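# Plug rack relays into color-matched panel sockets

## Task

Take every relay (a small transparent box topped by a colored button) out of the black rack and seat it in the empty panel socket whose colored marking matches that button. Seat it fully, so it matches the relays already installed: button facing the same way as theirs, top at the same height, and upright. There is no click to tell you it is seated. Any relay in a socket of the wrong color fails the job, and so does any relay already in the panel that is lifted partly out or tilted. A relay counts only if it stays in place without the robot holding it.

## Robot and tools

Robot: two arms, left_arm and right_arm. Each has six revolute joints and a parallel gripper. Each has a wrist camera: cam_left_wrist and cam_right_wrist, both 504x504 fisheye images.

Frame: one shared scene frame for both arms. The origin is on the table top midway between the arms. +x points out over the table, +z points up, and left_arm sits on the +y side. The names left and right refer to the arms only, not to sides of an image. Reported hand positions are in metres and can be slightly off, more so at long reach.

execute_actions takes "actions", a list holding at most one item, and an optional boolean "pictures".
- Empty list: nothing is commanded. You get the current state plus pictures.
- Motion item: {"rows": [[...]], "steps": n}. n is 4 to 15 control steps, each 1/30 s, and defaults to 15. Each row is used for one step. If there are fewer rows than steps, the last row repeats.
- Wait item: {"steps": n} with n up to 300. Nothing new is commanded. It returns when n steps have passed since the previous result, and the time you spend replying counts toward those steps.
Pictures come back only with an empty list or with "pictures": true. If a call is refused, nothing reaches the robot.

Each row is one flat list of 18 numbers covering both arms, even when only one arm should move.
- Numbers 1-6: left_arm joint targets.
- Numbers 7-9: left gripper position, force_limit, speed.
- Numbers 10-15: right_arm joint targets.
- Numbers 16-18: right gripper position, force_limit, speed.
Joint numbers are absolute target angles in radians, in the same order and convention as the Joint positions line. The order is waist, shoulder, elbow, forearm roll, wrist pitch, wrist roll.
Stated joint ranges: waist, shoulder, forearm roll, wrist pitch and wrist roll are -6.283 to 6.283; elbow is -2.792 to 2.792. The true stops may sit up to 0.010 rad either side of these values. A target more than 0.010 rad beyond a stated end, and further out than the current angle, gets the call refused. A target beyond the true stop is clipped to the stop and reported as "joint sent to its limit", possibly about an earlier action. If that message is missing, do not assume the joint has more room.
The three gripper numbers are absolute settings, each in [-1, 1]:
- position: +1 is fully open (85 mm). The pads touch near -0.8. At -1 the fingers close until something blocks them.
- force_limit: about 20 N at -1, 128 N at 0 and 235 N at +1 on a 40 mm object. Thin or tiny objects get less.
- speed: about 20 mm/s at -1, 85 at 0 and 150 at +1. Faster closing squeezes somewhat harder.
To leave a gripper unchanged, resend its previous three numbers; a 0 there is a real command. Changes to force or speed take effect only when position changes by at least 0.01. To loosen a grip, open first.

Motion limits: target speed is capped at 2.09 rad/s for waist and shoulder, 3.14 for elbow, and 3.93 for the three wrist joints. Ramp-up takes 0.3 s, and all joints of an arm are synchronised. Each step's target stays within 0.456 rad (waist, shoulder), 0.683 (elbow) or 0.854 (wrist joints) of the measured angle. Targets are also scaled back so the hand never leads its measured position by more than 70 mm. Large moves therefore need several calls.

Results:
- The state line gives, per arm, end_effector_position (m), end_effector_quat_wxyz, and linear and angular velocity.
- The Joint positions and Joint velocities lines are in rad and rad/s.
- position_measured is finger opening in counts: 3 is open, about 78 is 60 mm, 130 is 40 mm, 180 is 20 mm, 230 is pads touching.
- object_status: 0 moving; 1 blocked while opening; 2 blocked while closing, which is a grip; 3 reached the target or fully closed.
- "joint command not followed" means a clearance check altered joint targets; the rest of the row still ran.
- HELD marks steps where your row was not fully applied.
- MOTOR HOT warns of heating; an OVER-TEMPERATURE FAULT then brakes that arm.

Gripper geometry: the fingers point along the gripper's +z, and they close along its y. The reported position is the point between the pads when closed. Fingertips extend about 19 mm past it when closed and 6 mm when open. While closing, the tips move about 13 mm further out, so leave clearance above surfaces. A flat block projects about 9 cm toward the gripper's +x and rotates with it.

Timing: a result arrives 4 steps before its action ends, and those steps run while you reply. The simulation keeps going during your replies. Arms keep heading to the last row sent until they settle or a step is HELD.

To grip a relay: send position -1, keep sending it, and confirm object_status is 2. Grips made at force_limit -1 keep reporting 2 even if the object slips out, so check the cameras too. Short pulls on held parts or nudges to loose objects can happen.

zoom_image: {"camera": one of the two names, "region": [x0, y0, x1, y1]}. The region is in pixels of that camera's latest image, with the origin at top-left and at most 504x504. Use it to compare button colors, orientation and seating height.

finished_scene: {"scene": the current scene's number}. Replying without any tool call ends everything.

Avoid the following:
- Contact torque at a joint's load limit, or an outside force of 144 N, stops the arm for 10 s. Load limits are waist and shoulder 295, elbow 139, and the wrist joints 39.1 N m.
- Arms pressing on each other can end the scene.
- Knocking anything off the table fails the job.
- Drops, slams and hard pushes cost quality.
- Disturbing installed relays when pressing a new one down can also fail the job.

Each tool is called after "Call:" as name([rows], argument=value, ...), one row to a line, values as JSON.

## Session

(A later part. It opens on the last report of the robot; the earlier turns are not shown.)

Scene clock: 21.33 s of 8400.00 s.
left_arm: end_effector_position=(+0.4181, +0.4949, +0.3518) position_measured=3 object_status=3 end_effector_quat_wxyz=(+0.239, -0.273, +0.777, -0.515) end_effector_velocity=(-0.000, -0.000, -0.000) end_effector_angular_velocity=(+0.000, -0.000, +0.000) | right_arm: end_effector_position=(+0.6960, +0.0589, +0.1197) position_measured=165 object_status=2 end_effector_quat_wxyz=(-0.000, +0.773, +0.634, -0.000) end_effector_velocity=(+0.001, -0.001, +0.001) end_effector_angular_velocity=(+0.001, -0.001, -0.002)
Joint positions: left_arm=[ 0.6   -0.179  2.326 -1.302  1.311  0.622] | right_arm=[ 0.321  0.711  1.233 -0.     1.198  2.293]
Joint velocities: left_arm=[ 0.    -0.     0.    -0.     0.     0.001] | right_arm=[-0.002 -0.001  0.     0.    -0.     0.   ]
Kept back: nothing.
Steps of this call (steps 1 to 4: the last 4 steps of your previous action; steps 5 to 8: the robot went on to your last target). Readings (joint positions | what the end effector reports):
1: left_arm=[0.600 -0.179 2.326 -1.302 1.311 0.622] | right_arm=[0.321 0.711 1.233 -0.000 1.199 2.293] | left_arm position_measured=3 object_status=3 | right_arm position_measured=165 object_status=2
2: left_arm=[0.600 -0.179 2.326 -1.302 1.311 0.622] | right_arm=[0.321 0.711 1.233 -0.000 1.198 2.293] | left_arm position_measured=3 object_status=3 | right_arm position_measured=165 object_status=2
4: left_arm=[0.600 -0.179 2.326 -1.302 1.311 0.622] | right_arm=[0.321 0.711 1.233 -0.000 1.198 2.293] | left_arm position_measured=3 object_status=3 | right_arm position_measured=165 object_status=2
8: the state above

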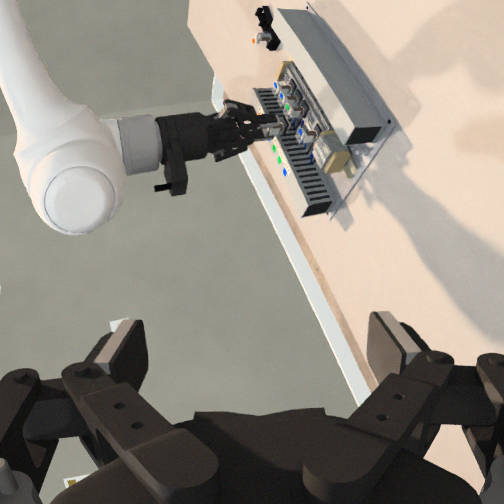

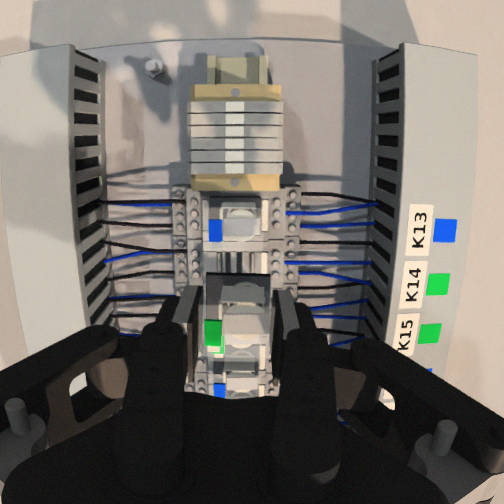

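Call:
execute_actions([
  {"rows":[[0.6,-0.179,2.326,-1.302,1.311,0.622,1,0,0,0.3207,0.7032,1.2458,0,1.1926,2.2923,-1,-0.4,0],[0.6,-0.179,2.326,-1.302,1.311,0.622,1,0,0,0.3207,0.7032,1.2458,0,1.1926,2.2923,-1,-0.4,0],[0.6,-0.179,2.326,-1.302,1.311,0.622,1,0,0,0.3207,0.7032,1.2458,0,1.1926,2.2923,-1,-0.4,0],[0.6,-0.179,2.326,-1.302,1.311,0.622,1,0,0,0.3207,0.7266,1.2722,0,1.1428,2.2923,-1,-0.4,0]],"steps":15},
], pictures=true)

Call:
zoom_image(camera="cam_right_wrist", region=[150,130,330,410])

Scene clock: 22.13 s of 8400.00 s.
left_arm: end_effector_position=(+0.4181, +0.4949, +0.3518) position_measured=3 object_status=3 end_effector_quat_wxyz=(+0.239, -0.273, +0.777, -0.515) end_effector_velocity=(+0.000, +0.001, -0.000) end_effector_angular_velocity=(+0.001, -0.000, +0.002) | right_arm: end_effector_position=(+0.6926, +0.0560, +0.0847) position_measured=165 object_status=2 end_effector_quat_wxyz=(+0.000, +0.773, +0.634, +0.000) end_effector_velocity=(+0.000, +0.000, -0.001) end_effector_angular_velocity=(+0.000, +0.000, +0.001)
Joint positions: left_arm=[ 0.6   -0.179  2.326 -1.302  1.311  0.622] | right_arm=[ 0.321  0.727  1.272 -0.     1.143  2.292]
Joint velocities: left_arm=[ 0.001  0.    -0.    -0.    -0.001  0.   ] | right_arm=[-0.     0.001 -0.     0.    -0.001 -0.001]
Steps of this call (steps 1 to 13: the robot went on to your last target; steps 14 to 24: the first 11 steps of this action). Readings (joint positions | what the end effector reports):
14: left_arm=[0.600 -0.179 2.326 -1.302 1.311 0.622] | right_arm=[0.321 0.710 1.233 0.000 1.198 2.293] | left_arm position_measured=3 object_status=3 | right_arm position_measured=165 object_status=2
15: left_arm=[0.600 -0.179 2.326 -1.302 1.311 0.622] | right_arm=[0.321 0.708 1.238 0.000 1.196 2.293] | left_arm position_measured=3 object_status=3 | right_arm position_measured=165 object_status=2
17: left_arm=[0.600 -0.179 2.326 -1.302 1.311 0.622] | right_arm=[0.321 0.704 1.245 0.000 1.193 2.293] | left_arm position_measured=3 object_status=3 | right_arm position_measured=165 object_status=2
21: left_arm=[0.600 -0.179 2.326 -1.302 1.311 0.622] | right_arm=[0.321 0.727 1.273 -0.000 1.144 2.293] | left_arm position_measured=3 object_status=3 | right_arm position_measured=165 object_status=2
24: the state above

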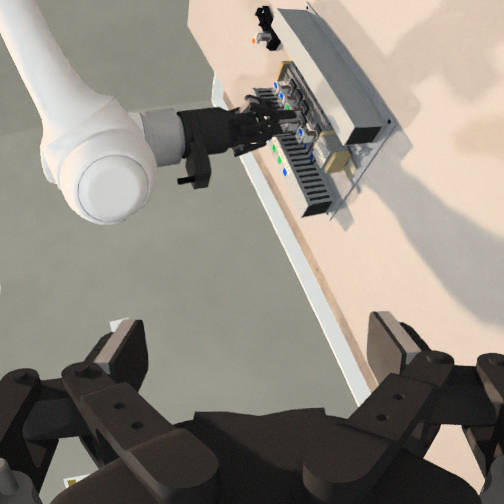

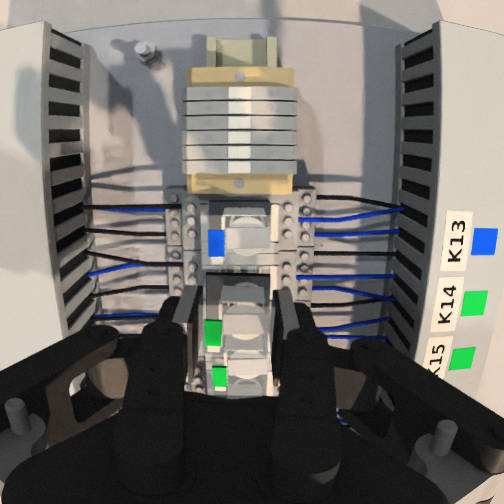

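Region (150, 130, 330, 410) of cam_right_wrist's 504x504 image, scaled by 1.800, with more detail than that image has; it fills the left 324 columns of this view, and the rest is white.

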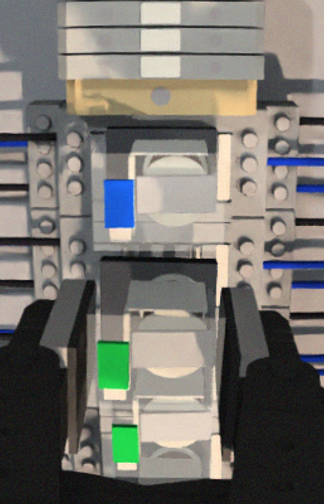

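Call:
execute_actions([
  {"rows":[[0.6,-0.179,2.326,-1.302,1.311,0.622,1,0,0,0.3202,0.7266,1.2722,0,1.1428,2.292,-1,-0.4,0],[0.6,-0.179,2.326,-1.302,1.311,0.622,1,0,0,0.3202,0.729,1.2744,0,1.1382,2.292,-1,-0.4,0],[0.6,-0.179,2.326,-1.302,1.311,0.622,1,0,0,0.3202,0.7315,1.2768,0,1.1333,2.292,-1,-0.4,0],[0.6,-0.179,2.326,-1.302,1.311,0.622,1,0,0,0.3202,0.7331,1.2783,0,1.1302,2.292,-1,-0.4,0],[0.6,-0.179,2.326,-1.302,1.311,0.622,1,0,0,0.3202,0.7331,1.2783,0,1.1302,2.292,-1,-0.4,0],[0.6,-0.179,2.326,-1.302,1.311,0.622,1,0,0,0.3202,0.7335,1.2786,0,1.1295,2.292,-1,-0.4,0],[0.6,-0.179,2.326,-1.302,1.311,0.622,1,0,0,0.3202,0.7338,1.279,0,1.1288,2.292,-1,-0.4,0],[0.6,-0.179,2.326,-1.302,1.311,0.622,1,0,0,0.3202,0.7342,1.2793,0,1.1281,2.292,-1,-0.4,0],[0.6,-0.179,2.326,-1.302,1.311,0.622,1,0,0,0.3202,0.7345,1.2796,0,1.1275,2.292,-1,-0.4,0],[0.6,-0.179,2.326,-1.302,1.311,0.622,1,0,0,0.3202,0.7349,1.28,0,1.1267,2.292,-1,-0.4,0],[0.6,-0.179,2.326,-1.302,1.311,0.622,1,0,0,0.3202,0.7353,1.2803,0,1.126,2.292,-1,-0.4,0],[0.6,-0.179,2.326,-1.302,1.311,0.622,1,0,0,0.3202,0.7356,1.2806,0,1.1254,2.292,-1,-0.4,0],[0.6,-0.179,2.326,-1.302,1.311,0.622,1,0,0,0.3202,0.736,1.281,0,1.1246,2.292,-1,-0.4,0]],"steps":15},
], pictures=true)

Scene clock: 22.93 s of 8400.00 s.
left_arm: end_effector_position=(+0.4181, +0.4949, +0.3518) position_measured=3 object_status=3 end_effector_quat_wxyz=(+0.239, -0.273, +0.777, -0.515) end_effector_velocity=(+0.000, -0.000, -0.000) end_effector_angular_velocity=(+0.000, -0.000, -0.001) | right_arm: end_effector_position=(+0.6927, +0.0557, +0.0737) position_measured=165 object_status=2 end_effector_quat_wxyz=(-0.000, +0.773, +0.634, +0.000) end_effector_velocity=(-0.001, +0.000, -0.016) end_effector_angular_velocity=(+0.000, +0.000, +0.001)
Joint positions: left_arm=[ 0.6   -0.179  2.326 -1.302  1.311  0.622] | right_arm=[0.32  0.734 1.28  0.    1.127 2.292]
Joint velocities: left_arm=[-0.001  0.    -0.     0.    -0.     0.001] | right_arm=[ 0.001  0.011  0.011  0.    -0.022  0.   ]
Steps of this call (steps 1 to 4: the last 4 steps of your previous action; steps 5 to 13: the robot went on to your last target; steps 14 to 24: the first 11 steps of this action). Readings (joint positions | what the end effector reports):
14: left_arm=[0.600 -0.179 2.326 -1.302 1.311 0.622] | right_arm=[0.321 0.727 1.272 0.000 1.143 2.292] | left_arm position_measured=3 object_status=3 | right_arm position_measured=165 object_status=2
15: left_arm=[0.600 -0.179 2.326 -1.302 1.311 0.622] | right_arm=[0.321 0.727 1.272 0.000 1.143 2.292] | left_arm position_measured=3 object_status=3 | right_arm position_measured=165 object_status=2
17: left_arm=[0.600 -0.179 2.326 -1.302 1.311 0.622] | right_arm=[0.320 0.729 1.275 0.000 1.136 2.292] | left_arm position_measured=3 object_status=3 | right_arm position_measured=165 object_status=2
21: left_arm=[0.600 -0.179 2.326 -1.302 1.311 0.622] | right_arm=[0.320 0.733 1.279 0.000 1.129 2.292] | left_arm position_measured=3 object_status=3 | right_arm position_measured=165 object_status=2
24: the state above

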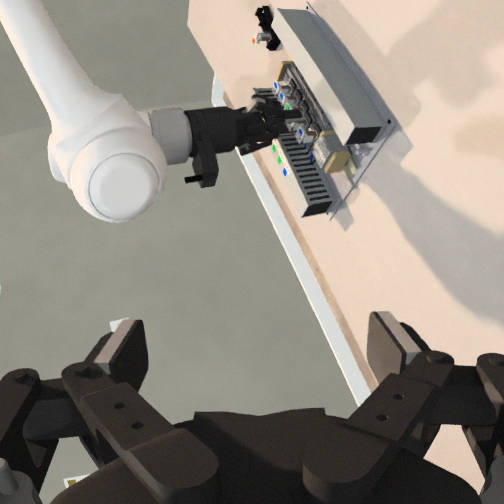

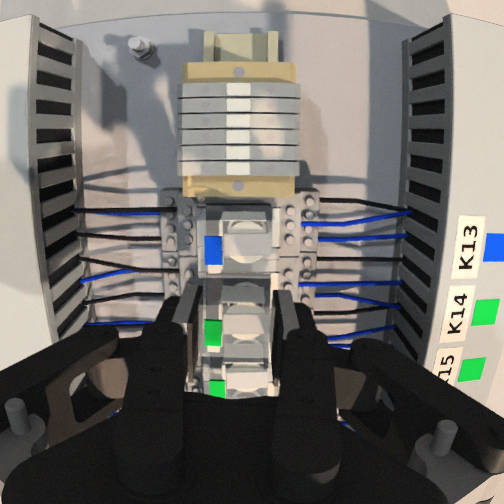

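Call:
execute_actions([
  {"rows":[[0.6,-0.179,2.326,-1.302,1.311,0.622,1,0,0,0.3202,0.7363,1.2813,0,1.124,2.292,-1,-0.4,0],[0.6,-0.179,2.326,-1.302,1.311,0.622,1,0,0,0.3202,0.7363,1.2813,0,1.124,2.292,-1,-0.4,0],[0.6,-0.179,2.326,-1.302,1.311,0.622,1,0,0,0.3202,0.7367,1.2816,0,1.1233,2.292,-1,-0.4,0],[0.6,-0.179,2.326,-1.302,1.311,0.622,1,0,0,0.3202,0.7367,1.2816,0,1.1233,2.292,-1,-0.4,0],[0.6,-0.179,2.326,-1.302,1.311,0.622,1,0,0,0.3202,0.737,1.282,0,1.1226,2.292,-1,-0.4,0],[0.6,-0.179,2.326,-1.302,1.311,0.622,1,0,0,0.3202,0.737,1.282,0,1.1226,2.292,-1,-0.4,0],[0.6,-0.179,2.326,-1.302,1.311,0.622,1,0,0,0.3202,0.7374,1.2823,0,1.1219,2.292,-1,-0.4,0],[0.6,-0.179,2.326,-1.302,1.311,0.622,1,0,0,0.3202,0.7374,1.2823,0,1.1219,2.292,-1,-0.4,0],[0.6,-0.179,2.326,-1.302,1.311,0.622,1,0,0,0.3202,0.7378,1.2826,0,1.1212,2.292,-1,-0.4,0],[0.6,-0.179,2.326,-1.302,1.311,0.622,1,0,0,0.3202,0.7378,1.2826,0,1.1212,2.292,-1,-0.4,0],[0.6,-0.179,2.326,-1.302,1.311,0.622,1,0,0,0.3202,0.7381,1.283,0,1.1205,2.292,-1,-0.4,0]],"steps":15},
])

Scene clock: 23.50 s of 8400.00 s.
left_arm: end_effector_position=(+0.4181, +0.4949, +0.3518) position_measured=3 object_status=3 end_effector_quat_wxyz=(+0.239, -0.273, +0.777, -0.515) end_effector_velocity=(-0.000, -0.000, -0.000) end_effector_angular_velocity=(-0.001, +0.001, +0.001) | right_arm: end_effector_position=(+0.6927, +0.0556, +0.0693) position_measured=165 object_status=2 end_effector_quat_wxyz=(+0.000, +0.773, +0.634, +0.000) end_effector_velocity=(-0.000, +0.000, -0.008) end_effector_angular_velocity=(-0.000, +0.001, -0.000)
Joint positions: left_arm=[ 0.6   -0.179  2.326 -1.302  1.311  0.622] | right_arm=[ 0.32   0.738  1.283 -0.     1.121  2.292]
Joint velocities: left_arm=[ 0.    -0.     0.001 -0.     0.    -0.001] | right_arm=[ 0.     0.006  0.005  0.001 -0.01  -0.   ]
Steps of this call (steps 1 to 4: the last 4 steps of your previous action; steps 5 to 6: the robot went on to your last target; steps 7 to 17: the first 11 steps of this action). Readings (joint positions | what the end effector reports):
7: left_arm=[0.600 -0.179 2.326 -1.302 1.311 0.622] | right_arm=[0.320 0.736 1.281 0.000 1.125 2.292] | left_arm position_measured=3 object_status=3 | right_arm position_measured=165 object_status=2
8: left_arm=[0.600 -0.179 2.326 -1.302 1.311 0.622] | right_arm=[0.320 0.736 1.281 0.000 1.124 2.292] | left_arm position_measured=3 object_status=3 | right_arm position_measured=165 object_status=2
10: left_arm=[0.600 -0.179 2.326 -1.302 1.311 0.622] | right_arm=[0.320 0.736 1.281 0.000 1.124 2.292] | left_arm position_measured=3 object_status=3 | right_arm position_measured=165 object_status=2
14: left_arm=[0.600 -0.179 2.326 -1.302 1.311 0.622] | right_arm=[0.320 0.737 1.282 0.000 1.122 2.292] | left_arm position_measured=3 object_status=3 | right_arm position_measured=165 object_status=2
17: the state above

Call:
execute_actions([
  {"rows":[[0.6,-0.179,2.326,-1.302,1.311,0.622,1,0,0,0.3202,0.7385,1.2833,0,1.1198,2.292,-1,-0.4,0],[0.6,-0.179,2.326,-1.302,1.311,0.622,1,0,0,0.3202,0.7385,1.2833,0,1.1198,2.292,-1,-0.4,0],[0.6,-0.179,2.326,-1.302,1.311,0.622,1,0,0,0.3202,0.7388,1.2836,0,1.1192,2.292,-1,-0.4,0],[0.6,-0.179,2.326,-1.302,1.311,0.622,1,0,0,0.3202,0.7388,1.2836,0,1.1192,2.292,-1,-0.4,0],[0.6,-0.179,2.326,-1.302,1.311,0.622,1,0,0,0.3202,0.7392,1.284,0,1.1184,2.292,-1,-0.4,0],[0.6,-0.179,2.326,-1.302,1.311,0.622,1,0,0,0.3202,0.7392,1.284,0,1.1184,2.292,-1,-0.4,0],[0.6,-0.179,2.326,-1.302,1.311,0.622,1,0,0,0.3202,0.7396,1.2843,0,1.1177,2.292,-1,-0.4,0]],"steps":14},
], pictures=true)

Call:
zoom_image(camera="cam_right_wrist", region=[150,130,330,410])

Scene clock: 24.20 s of 8400.00 s.
left_arm: end_effector_position=(+0.4181, +0.4949, +0.3518) position_measured=3 object_status=3 end_effector_quat_wxyz=(+0.239, -0.273, +0.777, -0.515) end_effector_velocity=(+0.000, -0.001, -0.000) end_effector_angular_velocity=(-0.001, +0.001, +0.000) | right_arm: end_effector_position=(+0.6927, +0.0556, +0.0667) position_measured=165 object_status=2 end_effector_quat_wxyz=(+0.000, +0.773, +0.634, +0.000) end_effector_velocity=(+0.000, -0.001, +0.000) end_effector_angular_velocity=(-0.000, -0.001, -0.000)
Joint positions: left_arm=[ 0.6   -0.179  2.326 -1.302  1.311  0.622] | right_arm=[ 0.32   0.74   1.284 -0.     1.118  2.292]
Joint velocities: left_arm=[-0.001 -0.     0.    -0.    -0.001 -0.002] | right_arm=[-0.001 -0.     0.    -0.001 -0.001 -0.   ]
Steps of this call (steps 1 to 4: the last 4 steps of your previous action; steps 5 to 11: the robot went on to your last target; steps 12 to 21: the first 10 steps of this action). Readings (joint positions | what the end effector reports):
12: left_arm=[0.600 -0.179 2.326 -1.302 1.311 0.622] | right_arm=[0.320 0.738 1.283 -0.000 1.120 2.292] | left_arm position_measured=3 object_status=3 | right_arm position_measured=165 object_status=2
13: left_arm=[0.600 -0.179 2.326 -1.302 1.311 0.622] | right_arm=[0.320 0.738 1.283 -0.000 1.120 2.292] | left_arm position_measured=3 object_status=3 | right_arm position_measured=165 object_status=2
15: left_arm=[0.600 -0.179 2.326 -1.302 1.311 0.622] | right_arm=[0.320 0.739 1.283 -0.000 1.119 2.292] | left_arm position_measured=3 object_status=3 | right_arm position_measured=165 object_status=2
19: left_arm=[0.600 -0.179 2.326 -1.302 1.311 0.622] | right_arm=[0.320 0.739 1.284 -0.000 1.118 2.292] | left_arm position_measured=3 object_status=3 | right_arm position_measured=165 object_status=2
21: the state above

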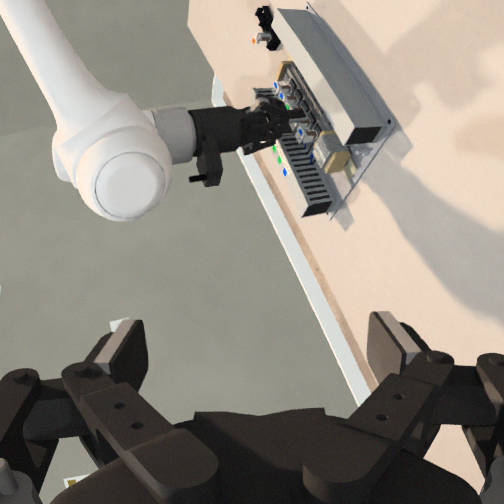

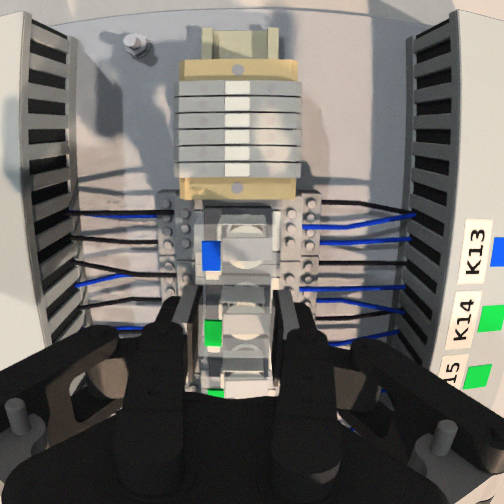

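Region (150, 130, 330, 410) of cam_right_wrist's 504x504 image, scaled by 1.800, with more detail than that image has; it fills the left 324 columns of this view, and the rest is white.

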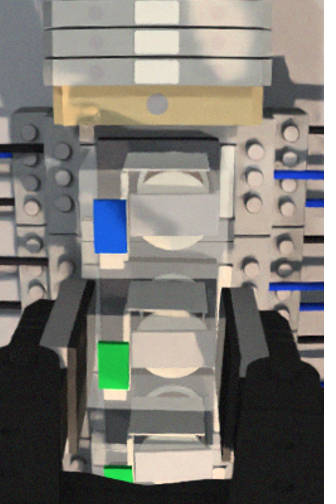

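Call:
execute_actions(actions=[])

Scene clock: 24.73 s of 8400.00 s.
left_arm: end_effector_position=(+0.4181, +0.4949, +0.3518) position_measured=3 object_status=3 end_effector_quat_wxyz=(+0.239, -0.273, +0.777, -0.515) end_effector_velocity=(-0.000, +0.001, +0.000) end_effector_angular_velocity=(+0.001, -0.000, +0.003) | right_arm: end_effector_position=(+0.6927, +0.0556, +0.0667) position_measured=165 object_status=2 end_effector_quat_wxyz=(+0.000, +0.773, +0.634, +0.000) end_effector_velocity=(+0.000, +0.000, +0.001) end_effector_angular_velocity=(+0.001, -0.001, -0.000)
Joint positions: left_arm=[ 0.6   -0.179  2.326 -1.302  1.311  0.622] | right_arm=[ 0.32   0.74   1.284 -0.     1.118  2.292]
Joint velocities: left_arm=[ 0.002 -0.     0.     0.    -0.001  0.   ] | right_arm=[-0.    -0.001 -0.     0.    -0.     0.   ]
Kept back: nothing.
Steps of this call (steps 1 to 4: the last 4 steps of your previous action; steps 5 to 15: the robot went on to your last target; step 16: nothing new was sent). Readings (joint positions | what the end effector reports):
1: left_arm=[0.600 -0.179 2.326 -1.302 1.311 0.622] | right_arm=[0.320 0.740 1.284 -0.000 1.118 2.292] | left_arm position_measured=3 object_status=3 | right_arm position_measured=165 object_status=2
2: left_arm=[0.600 -0.179 2.326 -1.302 1.311 0.622] | right_arm=[0.320 0.740 1.284 -0.000 1.118 2.292] | left_arm position_measured=3 object_status=3 | right_arm position_measured=165 object_status=2
4: left_arm=[0.600 -0.179 2.326 -1.302 1.311 0.622] | right_arm=[0.320 0.740 1.284 -0.000 1.118 2.292] | left_arm position_measured=3 object_status=3 | right_arm position_measured=165 object_status=2
8: left_arm=[0.600 -0.179 2.326 -1.302 1.311 0.622] | right_arm=[0.320 0.740 1.284 -0.000 1.118 2.292] | left_arm position_measured=3 object_status=3 | right_arm position_measured=165 object_status=2
16: the state above
All arms were judged still, so your last target was given up. Only a new action makes them travel on or press farther. Fingers that are still opening or closing keep moving.

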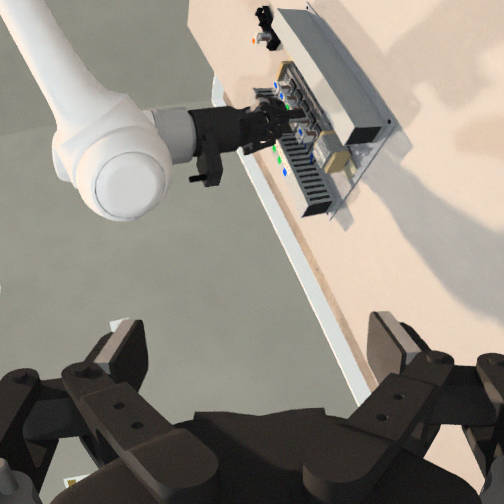

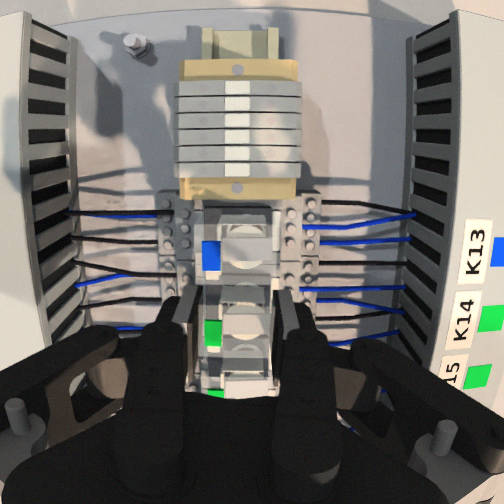

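Call:
execute_actions([
  {"rows":[[0.6,-0.179,2.326,-1.302,1.311,0.622,1,0,0,0.3202,0.7401,1.2848,0,1.1167,2.292,-1,-0.4,0],[0.6,-0.179,2.326,-1.302,1.311,0.622,1,0,0,0.3202,0.7401,1.2848,0,1.1167,2.292,-1,-0.4,0],[0.6,-0.179,2.326,-1.302,1.311,0.622,1,0,0,0.3202,0.7401,1.2848,0,1.1167,2.292,-1,-0.4,0],[0.6,-0.179,2.326,-1.302,1.311,0.622,1,0,0,0.3202,0.7401,1.2848,0,1.1167,2.292,-1,-0.4,0],[0.6,-0.179,2.326,-1.302,1.311,0.622,1,0,0,0.3202,0.7401,1.2848,0,1.1167,2.292,-1,-0.4,0],[0.6,-0.179,2.326,-1.302,1.311,0.622,1,0,0,0.3202,0.7401,1.2848,0,1.1167,2.292,-1,-0.4,0],[0.6,-0.179,2.326,-1.302,1.311,0.622,1,0,0,0.3202,0.7401,1.2848,0,1.1167,2.292,0.05,-0.4,0.5]],"steps":15},
])

Call:
execute_actions([
  {"rows":[[0.6,-0.179,2.326,-1.302,1.311,0.622,1,0,0,0.3202,0.7266,1.2722,0,1.1428,2.292,0.05,-0.4,0.5]],"steps":12},
], pictures=true)

Scene clock: 25.33 s of 8400.00 s.
left_arm: end_effector_position=(+0.4181, +0.4949, +0.3518) position_measured=3 object_status=3 end_effector_quat_wxyz=(+0.239, -0.273, +0.777, -0.515) end_effector_velocity=(-0.000, -0.000, -0.000) end_effector_angular_velocity=(+0.001, -0.000, +0.000) | right_arm: end_effector_position=(+0.6924, +0.0555, +0.0649) position_measured=142 object_status=0 end_effector_quat_wxyz=(-0.000, +0.773, +0.634, -0.001) end_effector_velocity=(+0.002, +0.001, +0.001) end_effector_angular_velocity=(+0.002, -0.003, -0.000)
Joint positions: left_arm=[ 0.6   -0.179  2.326 -1.302  1.311  0.622] | right_arm=[ 0.32   0.741  1.285 -0.     1.117  2.292]
Joint velocities: left_arm=[-0.    -0.     0.001  0.    -0.001  0.001] | right_arm=[-0.     0.002 -0.005  0.     0.     0.   ]
Steps of this call (steps 1 to 7: nothing new was sent; steps 8 to 18: the first 11 steps of this action). Readings (joint positions | what the end effector reports):
8: left_arm=[0.600 -0.179 2.326 -1.302 1.311 0.622] | right_arm=[0.320 0.740 1.284 -0.000 1.118 2.292] | left_arm position_measured=3 object_status=3 | right_arm position_measured=165 object_status=2
9: left_arm=[0.600 -0.179 2.326 -1.302 1.311 0.622] | right_arm=[0.320 0.740 1.284 -0.000 1.117 2.292] | left_arm position_measured=3 object_status=3 | right_arm position_measured=165 object_status=2
11: left_arm=[0.600 -0.179 2.326 -1.302 1.311 0.622] | right_arm=[0.320 0.740 1.285 -0.000 1.117 2.292] | left_arm position_measured=3 object_status=3 | right_arm position_measured=165 object_status=2
15: left_arm=[0.600 -0.179 2.326 -1.302 1.311 0.622] | right_arm=[0.320 0.740 1.285 -0.000 1.117 2.292] | left_arm position_measured=3 object_status=3 | right_arm position_measured=165 object_status=0
18: the state above

Scene clock: 25.73 s of 8400.00 s.
left_arm: end_effector_position=(+0.4181, +0.4949, +0.3518) position_measured=3 object_status=3 end_effector_quat_wxyz=(+0.239, -0.273, +0.777, -0.515) end_effector_velocity=(+0.000, +0.001, -0.000) end_effector_angular_velocity=(+0.000, -0.000, +0.002) | right_arm: end_effector_position=(+0.6926, +0.0557, +0.0848) position_measured=123 object_status=0 end_effector_quat_wxyz=(-0.000, +0.773, +0.634, +0.000) end_effector_velocity=(+0.000, -0.001, +0.001) end_effector_angular_velocity=(-0.000, +0.001, -0.001)
Joint positions: left_arm=[ 0.6   -0.179  2.326 -1.302  1.311  0.622] | right_arm=[0.32  0.726 1.272 0.    1.143 2.292]
Joint velocities: left_arm=[ 0.002  0.    -0.    -0.    -0.     0.001] | right_arm=[-0.001 -0.001  0.     0.     0.001  0.   ]
Steps of this call (steps 1 to 4: the last 4 steps of your previous action; steps 5 to 12: the first 8 steps of this action). Readings (joint positions | what the end effector reports):
5: left_arm=[0.600 -0.179 2.326 -1.302 1.311 0.622] | right_arm=[0.320 0.741 1.285 -0.000 1.117 2.292] | left_arm position_measured=3 object_status=3 | right_arm position_measured=123 object_status=0
6: left_arm=[0.600 -0.179 2.326 -1.302 1.311 0.622] | right_arm=[0.320 0.738 1.282 -0.000 1.123 2.292] | left_arm position_measured=3 object_status=3 | right_arm position_measured=123 object_status=0
8: left_arm=[0.600 -0.179 2.326 -1.302 1.311 0.622] | right_arm=[0.320 0.727 1.272 0.000 1.141 2.292] | left_arm position_measured=3 object_status=3 | right_arm position_measured=123 object_status=0
12: the state above

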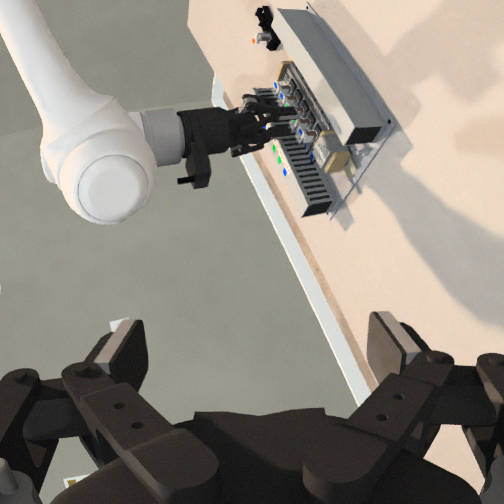

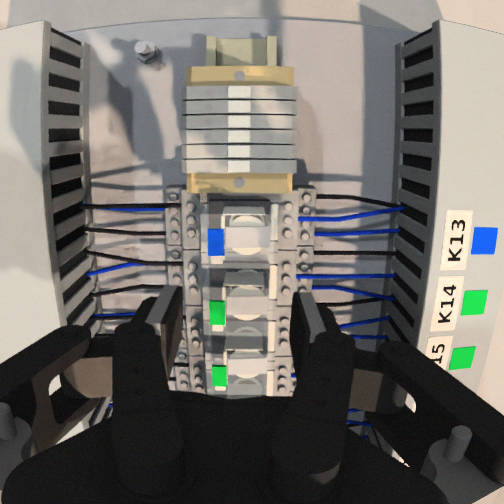

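Call:
execute_actions([
  {"rows":[[0.6,-0.179,2.326,-1.302,1.311,0.622,1,0,0,0.3202,0.7032,1.2458,0,1.1926,2.292,0.1,-0.4,0],[0.6,-0.179,2.326,-1.302,1.311,0.622,1,0,0,0.3202,0.7032,1.2458,0,1.1926,2.292,0.1,-0.4,0],[0.6,-0.179,2.326,-1.302,1.311,0.622,1,0,0,0.3202,0.7032,1.2458,0,1.1926,2.292,0.1,-0.4,0],[0.6,-0.179,2.326,-1.302,1.311,0.622,1,0,0,0.3202,0.7032,1.2458,0,1.1926,2.292,0.1,-0.4,0],[0.6,-0.179,2.326,-1.302,1.311,0.622,1,0,0,0.3202,0.7032,1.2458,0,1.1926,2.292,0.1,-0.4,0],[0.6,-0.179,2.326,-1.302,1.311,0.622,1,0,0,0.3202,0.7032,1.2458,0,1.1926,2.292,0.1,-0.4,0],[0.6,-0.179,2.326,-1.302,1.311,0.622,1,0,0,0.0575,0.5038,1.5845,0,1.0533,-0.8215,0.1,-0.4,0]],"steps":15},
])

Call:
execute_actions([
  {"rows":[[0.6,-0.179,2.326,-1.302,1.311,0.622,1,0,0,0.0575,0.5038,1.5845,0,1.0533,-0.8215,0.1,-0.4,0]],"steps":15},
])

Call:
execute_actions([
  {"rows":[[0.6,-0.179,2.326,-1.302,1.311,0.622,1,0,0,0.0575,0.5038,1.5845,0,1.0533,-0.8215,0.1,-0.4,0]],"steps":15},
])

Scene clock: 26.50 s of 8400.00 s.
left_arm: end_effector_position=(+0.4181, +0.4949, +0.3518) position_measured=3 object_status=3 end_effector_quat_wxyz=(+0.239, -0.273, +0.777, -0.515) end_effector_velocity=(+0.000, -0.000, +0.000) end_effector_angular_velocity=(-0.000, +0.000, -0.000) | right_arm: end_effector_position=(+0.6944, +0.0203, +0.1203) position_measured=117 object_status=0 end_effector_quat_wxyz=(-0.000, +0.748, +0.664, -0.000) end_effector_velocity=(+0.015, -0.504, +0.012) end_effector_angular_velocity=(+0.001, +0.001, +1.159)
Joint positions: left_arm=[ 0.6   -0.179  2.326 -1.302  1.311  0.622] | right_arm=[0.285 0.677 1.291 0.    1.175 2.178]
Joint velocities: left_arm=[-0.     0.    -0.     0.    -0.    -0.001] | right_arm=[-0.5   -0.38   0.643  0.    -0.263 -1.659]
Steps of this call (steps 1 to 4: the last 4 steps of your previous action; steps 5 to 12: the robot went on to your last target; steps 13 to 23: the first 11 steps of this action). Readings (joint positions | what the end effector reports):
13: left_arm=[0.600 -0.179 2.326 -1.302 1.311 0.622] | right_arm=[0.320 0.726 1.272 -0.000 1.143 2.292] | left_arm position_measured=3 object_status=3 | right_arm position_measured=123 object_status=0
14: left_arm=[0.600 -0.179 2.326 -1.302 1.311 0.622] | right_arm=[0.320 0.724 1.269 -0.000 1.150 2.292] | left_arm position_measured=3 object_status=3 | right_arm position_measured=122 object_status=0
16: left_arm=[0.600 -0.179 2.326 -1.302 1.311 0.622] | right_arm=[0.320 0.707 1.248 -0.000 1.185 2.292] | left_arm position_measured=3 object_status=3 | right_arm position_measured=118 object_status=0
20: left_arm=[0.600 -0.179 2.326 -1.302 1.311 0.622] | right_arm=[0.318 0.702 1.249 0.000 1.192 2.284] | left_arm position_measured=3 object_status=3 | right_arm position_measured=117 object_status=0
23: the state above

Scene clock: 27.00 s of 8400.00 s.
left_arm: end_effector_position=(+0.4181, +0.4949, +0.3518) position_measured=3 object_status=3 end_effector_quat_wxyz=(+0.239, -0.273, +0.777, -0.515) end_effector_velocity=(+0.000, -0.000, -0.000) end_effector_angular_velocity=(+0.001, +0.000, -0.000) | right_arm: end_effector_position=(+0.6716, -0.1695, +0.1206) position_measured=117 object_status=3 end_effector_quat_wxyz=(-0.000, +0.294, +0.956, -0.000) end_effector_velocity=(-0.058, -0.208, -0.005) end_effector_angular_velocity=(+0.001, -0.000, +3.470)
Joint positions: left_arm=[ 0.6   -0.179  2.326 -1.302  1.311  0.622] | right_arm=[ 0.09   0.528  1.543 -0.     1.071  0.891]
Joint velocities: left_arm=[-0.001  0.     0.     0.    -0.001  0.   ] | right_arm=[-0.227 -0.172  0.292  0.    -0.12  -3.698]
Steps of this call (steps 1 to 4: the last 4 steps of your previous action; steps 5 to 15: the first 11 steps of this action). Readings (joint positions | what the end effector reports):
5: left_arm=[0.600 -0.179 2.326 -1.302 1.311 0.622] | right_arm=[0.209 0.619 1.390 0.000 1.134 1.872] | left_arm position_measured=3 object_status=3 | right_arm position_measured=117 object_status=3
6: left_arm=[0.600 -0.179 2.326 -1.302 1.311 0.622] | right_arm=[0.194 0.608 1.408 0.000 1.126 1.801] | left_arm position_measured=3 object_status=3 | right_arm position_measured=117 object_status=3
8: left_arm=[0.600 -0.179 2.326 -1.302 1.311 0.622] | right_arm=[0.167 0.587 1.443 0.000 1.112 1.645] | left_arm position_measured=3 object_status=3 | right_arm position_measured=117 object_status=3
12: left_arm=[0.600 -0.179 2.326 -1.302 1.311 0.622] | right_arm=[0.119 0.551 1.505 0.000 1.086 1.259] | left_arm position_measured=3 object_status=3 | right_arm position_measured=117 object_status=3
15: the state above

Scene clock: 27.50 s of 8400.00 s.
left_arm: end_effector_position=(+0.4181, +0.4949, +0.3518) position_measured=3 object_status=3 end_effector_quat_wxyz=(+0.239, -0.273, +0.777, -0.515) end_effector_velocity=(-0.000, -0.000, -0.000) end_effector_angular_velocity=(-0.000, +0.000, -0.000) | right_arm: end_effector_position=(+0.6626, -0.1984, +0.1197) position_measured=117 object_status=3 end_effector_quat_wxyz=(-0.000, -0.486, +0.874, -0.000) end_effector_velocity=(-0.002, -0.007, -0.001) end_effector_angular_velocity=(-0.001, +0.001, +1.289)
Joint positions: left_arm=[ 0.6   -0.179  2.326 -1.302  1.311  0.622] | right_arm=[ 0.058  0.504  1.584 -0.     1.053 -0.753]
Joint velocities: left_arm=[-0.001 -0.     0.    -0.    -0.    -0.   ] | right_arm=[-0.008 -0.005  0.009 -0.001 -0.004 -1.296]
Steps of this call (steps 1 to 4: the last 4 steps of your previous action; steps 5 to 15: the first 11 steps of this action). Readings (joint positions | what the end effector reports):
5: left_arm=[0.600 -0.179 2.326 -1.302 1.311 0.622] | right_arm=[0.067 0.511 1.572 -0.000 1.058 0.265] | left_arm position_measured=3 object_status=3 | right_arm position_measured=117 object_status=3
6: left_arm=[0.600 -0.179 2.326 -1.302 1.311 0.622] | right_arm=[0.065 0.510 1.575 -0.000 1.057 0.140] | left_arm position_measured=3 object_status=3 | right_arm position_measured=117 object_status=3
8: left_arm=[0.600 -0.179 2.326 -1.302 1.311 0.622] | right_arm=[0.062 0.507 1.578 -0.000 1.056 -0.111] | left_arm position_measured=3 object_status=3 | right_arm position_measured=117 object_status=3
12: left_arm=[0.600 -0.179 2.326 -1.302 1.311 0.622] | right_arm=[0.059 0.505 1.583 -0.000 1.054 -0.556] | left_arm position_measured=3 object_status=3 | right_arm position_measured=117 object_status=3
15: the state above

Call:
execute_actions([
  {"rows":[[0.6,-0.179,2.326,-1.302,1.311,0.622,1,0,0,0.0575,0.5374,1.6129,0,0.9913,-0.8215,0.1,-0.4,0]],"steps":15},
], pictures=true)

Scene clock: 28.00 s of 8400.00 s.
left_arm: end_effector_position=(+0.4181, +0.4949, +0.3518) position_measured=3 object_status=3 end_effector_quat_wxyz=(+0.239, -0.273, +0.777, -0.515) end_effector_velocity=(+0.000, -0.001, +0.001) end_effector_angular_velocity=(+0.000, -0.001, -0.002) | right_arm: end_effector_position=(+0.6626, -0.1987, +0.0798) position_measured=117 object_status=3 end_effector_quat_wxyz=(-0.000, -0.515, +0.857, -0.000) end_effector_velocity=(-0.001, -0.000, -0.002) end_effector_angular_velocity=(-0.001, +0.002, +0.001)
Joint positions: left_arm=[ 0.6   -0.179  2.326 -1.302  1.311  0.622] | right_arm=[ 0.057  0.538  1.613 -0.     0.991 -0.821]
Joint velocities: left_arm=[-0.001 -0.    -0.001 -0.     0.001  0.001] | right_arm=[ 0.     0.001  0.001 -0.    -0.    -0.   ]
Steps of this call (steps 1 to 4: the last 4 steps of your previous action; steps 5 to 15: the first 11 steps of this action). Readings (joint positions | what the end effector reports):
5: left_arm=[0.600 -0.179 2.326 -1.302 1.311 0.622] | right_arm=[0.058 0.504 1.585 -0.000 1.053 -0.821] | left_arm position_measured=3 object_status=3 | right_arm position_measured=117 object_status=3
6: left_arm=[0.600 -0.179 2.326 -1.302 1.311 0.622] | right_arm=[0.058 0.507 1.587 -0.000 1.046 -0.821] | left_arm position_measured=3 object_status=3 | right_arm position_measured=117 object_status=3
8: left_arm=[0.600 -0.179 2.326 -1.302 1.311 0.622] | right_arm=[0.057 0.529 1.608 -0.000 1.005 -0.821] | left_arm position_measured=3 object_status=3 | right_arm position_measured=117 object_status=3
12: left_arm=[0.600 -0.179 2.326 -1.302 1.311 0.622] | right_arm=[0.057 0.538 1.613 -0.000 0.991 -0.821] | left_arm position_measured=3 object_status=3 | right_arm position_measured=117 object_status=3
15: the state above

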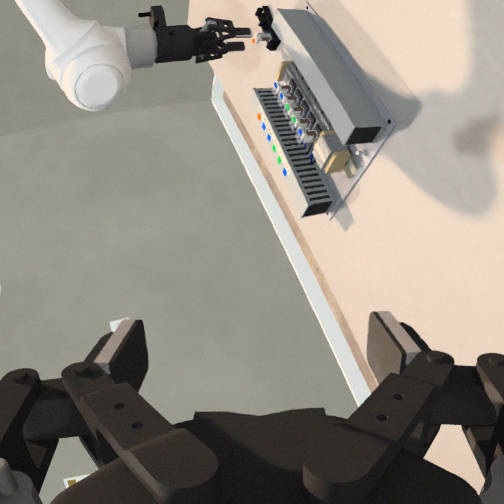

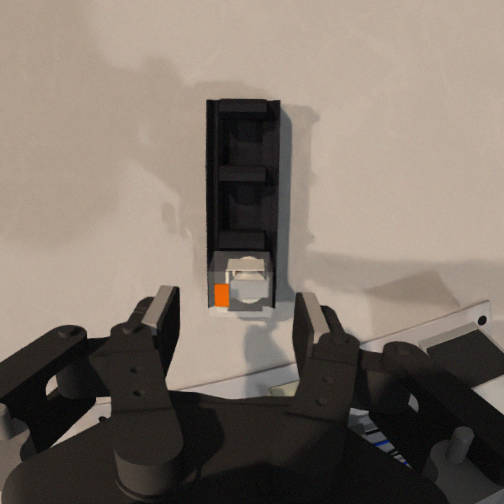

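Call:
execute_actions([
  {"rows":[[0.6,-0.179,2.326,-1.302,1.311,0.622,1,0,0,0.058,0.5345,1.6178,0,0.9893,-0.821,0.1,-0.4,0],[0.6,-0.179,2.326,-1.302,1.311,0.622,1,0,0,0.058,0.5345,1.6178,0,0.9893,-0.821,0.1,-0.4,0],[0.6,-0.179,2.326,-1.302,1.311,0.622,1,0,0,0.058,0.5345,1.6178,0,0.9893,-0.821,0.1,-0.4,0],[0.6,-0.179,2.326,-1.302,1.311,0.622,1,0,0,0.058,0.5345,1.6178,0,0.9893,-0.821,0.1,-0.4,0],[0.6,-0.179,2.326,-1.302,1.311,0.622,1,0,0,0.058,0.5658,1.6384,0,0.9374,-0.821,0.1,-0.4,0]],"steps":15},
], pictures=true)

Scene clock: 28.73 s of 8400.00 s.
left_arm: end_effector_position=(+0.4181, +0.4949, +0.3518) position_measured=3 object_status=3 end_effector_quat_wxyz=(+0.239, -0.273, +0.777, -0.515) end_effector_velocity=(-0.000, -0.000, -0.000) end_effector_angular_velocity=(+0.000, -0.001, -0.001) | right_arm: end_effector_position=(+0.6603, -0.1988, +0.0458) position_measured=117 object_status=3 end_effector_quat_wxyz=(-0.000, -0.515, +0.857, +0.000) end_effector_velocity=(+0.001, +0.000, -0.001) end_effector_angular_velocity=(+0.001, -0.002, -0.001)
Joint positions: left_arm=[ 0.6   -0.179  2.326 -1.302  1.311  0.622] | right_arm=[ 0.058  0.566  1.638  0.     0.938 -0.821]
Joint velocities: left_arm=[-0.001  0.     0.    -0.     0.     0.001] | right_arm=[ 0.     0.001 -0.     0.    -0.002  0.001]
Steps of this call (steps 1 to 4: the last 4 steps of your previous action; steps 5 to 11: the robot went on to your last target; steps 12 to 22: the first 11 steps of this action). Readings (joint positions | what the end effector reports):
12: left_arm=[0.600 -0.179 2.326 -1.302 1.311 0.622] | right_arm=[0.058 0.537 1.613 0.000 0.991 -0.821] | left_arm position_measured=3 object_status=3 | right_arm position_measured=117 object_status=3
13: left_arm=[0.600 -0.179 2.326 -1.302 1.311 0.622] | right_arm=[0.058 0.536 1.615 0.000 0.990 -0.821] | left_arm position_measured=3 object_status=3 | right_arm position_measured=117 object_status=3
15: left_arm=[0.600 -0.179 2.326 -1.302 1.311 0.622] | right_arm=[0.058 0.535 1.618 0.000 0.989 -0.821] | left_arm position_measured=3 object_status=3 | right_arm position_measured=117 object_status=3
19: left_arm=[0.600 -0.179 2.326 -1.302 1.311 0.622] | right_arm=[0.058 0.559 1.635 0.000 0.947 -0.821] | left_arm position_measured=3 object_status=3 | right_arm position_measured=117 object_status=3
22: the state above

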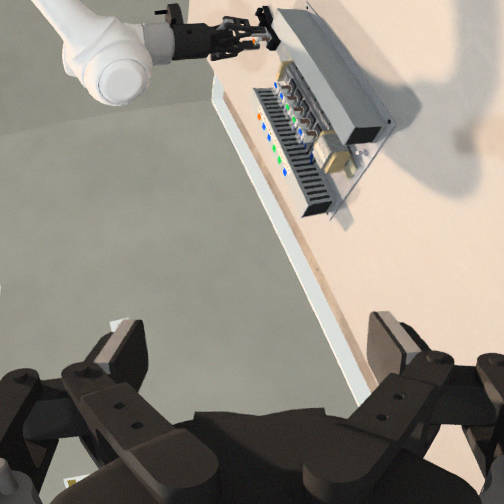

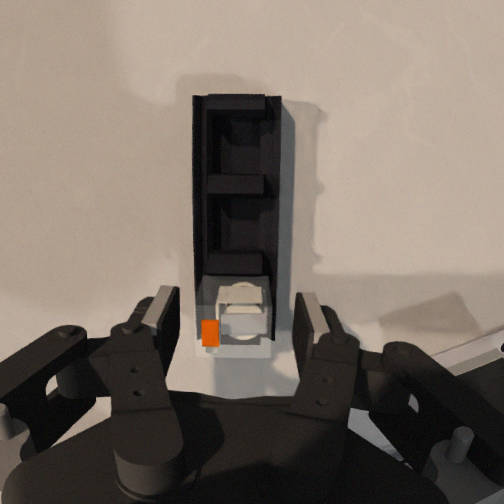

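Call:
execute_actions([
  {"rows":[[0.6,-0.179,2.326,-1.302,1.311,0.622,1,0,0,0.058,0.5658,1.6384,0,0.9374,-0.821,-1,-0.4,0]],"steps":15},
])

Call:
execute_actions([
  {"rows":[[0.6,-0.179,2.326,-1.302,1.311,0.622,1,0,0,0.058,0.5658,1.6384,0,0.9374,-0.821,-1,-0.4,0]],"steps":10},
])

Scene clock: 29.27 s of 8400.00 s.
left_arm: end_effector_position=(+0.4181, +0.4949, +0.3518) position_measured=3 object_status=3 end_effector_quat_wxyz=(+0.239, -0.273, +0.777, -0.515) end_effector_velocity=(-0.000, -0.000, -0.000) end_effector_angular_velocity=(-0.000, -0.000, -0.000) | right_arm: end_effector_position=(+0.6603, -0.1988, +0.0458) position_measured=164 object_status=0 end_effector_quat_wxyz=(-0.000, -0.515, +0.857, +0.000) end_effector_velocity=(-0.000, +0.000, -0.001) end_effector_angular_velocity=(-0.000, +0.002, +0.000)
Joint positions: left_arm=[ 0.6   -0.179  2.326 -1.302  1.311  0.622] | right_arm=[ 0.058  0.566  1.638  0.     0.937 -0.821]
Joint velocities: left_arm=[ 0. -0.  0. -0.  0.  0.] | right_arm=[ 0.     0.002 -0.     0.     0.     0.   ]
Steps of this call (steps 1 to 4: the last 4 steps of your previous action; step 5: the robot went on to your last target; steps 6 to 16: the first 11 steps of this action). Readings (joint positions | what the end effector reports):
6: left_arm=[0.600 -0.179 2.326 -1.302 1.311 0.622] | right_arm=[0.058 0.566 1.638 0.000 0.937 -0.821] | left_arm position_measured=3 object_status=3 | right_arm position_measured=117 object_status=0
7: left_arm=[0.600 -0.179 2.326 -1.302 1.311 0.622] | right_arm=[0.058 0.566 1.638 0.000 0.937 -0.821] | left_arm position_measured=3 object_status=3 | right_arm position_measured=117 object_status=0
9: left_arm=[0.600 -0.179 2.326 -1.302 1.311 0.622] | right_arm=[0.058 0.566 1.638 0.000 0.937 -0.821] | left_arm position_measured=3 object_status=3 | right_arm position_measured=126 object_status=0
13: left_arm=[0.600 -0.179 2.326 -1.302 1.311 0.622] | right_arm=[0.058 0.566 1.638 0.000 0.937 -0.821] | left_arm position_measured=3 object_status=3 | right_arm position_measured=155 object_status=0
16: the state above

Scene clock: 29.60 s of 8400.00 s.
left_arm: end_effector_position=(+0.4181, +0.4949, +0.3518) position_measured=3 object_status=3 end_effector_quat_wxyz=(+0.239, -0.273, +0.777, -0.515) end_effector_velocity=(-0.000, +0.000, -0.000) end_effector_angular_velocity=(-0.000, +0.000, +0.001) | right_arm: end_effector_position=(+0.6603, -0.1988, +0.0458) position_measured=164 object_status=2 end_effector_quat_wxyz=(-0.000, -0.515, +0.857, +0.000) end_effector_velocity=(-0.000, +0.000, +0.000) end_effector_angular_velocity=(-0.000, -0.001, +0.001)
Joint positions: left_arm=[ 0.6   -0.179  2.326 -1.302  1.311  0.622] | right_arm=[ 0.058  0.566  1.638  0.     0.937 -0.821]
Joint velocities: left_arm=[ 0.001  0.     0.001 -0.    -0.     0.   ] | right_arm=[ 0.    -0.001  0.    -0.     0.     0.   ]
Steps of this call (steps 1 to 4: the last 4 steps of your previous action; steps 5 to 10: the first 6 steps of this action). Readings (joint positions | what the end effector reports):
5: left_arm=[0.600 -0.179 2.326 -1.302 1.311 0.622] | right_arm=[0.058 0.566 1.638 0.000 0.937 -0.821] | left_arm position_measured=3 object_status=3 | right_arm position_measured=164 object_status=2
6: left_arm=[0.600 -0.179 2.326 -1.302 1.311 0.622] | right_arm=[0.058 0.566 1.638 0.000 0.937 -0.821] | left_arm position_measured=3 object_status=3 | right_arm position_measured=164 object_status=2
8: left_arm=[0.600 -0.179 2.326 -1.302 1.311 0.622] | right_arm=[0.058 0.566 1.638 0.000 0.937 -0.821] | left_arm position_measured=3 object_status=3 | right_arm position_measured=164 object_status=2
10: the state above


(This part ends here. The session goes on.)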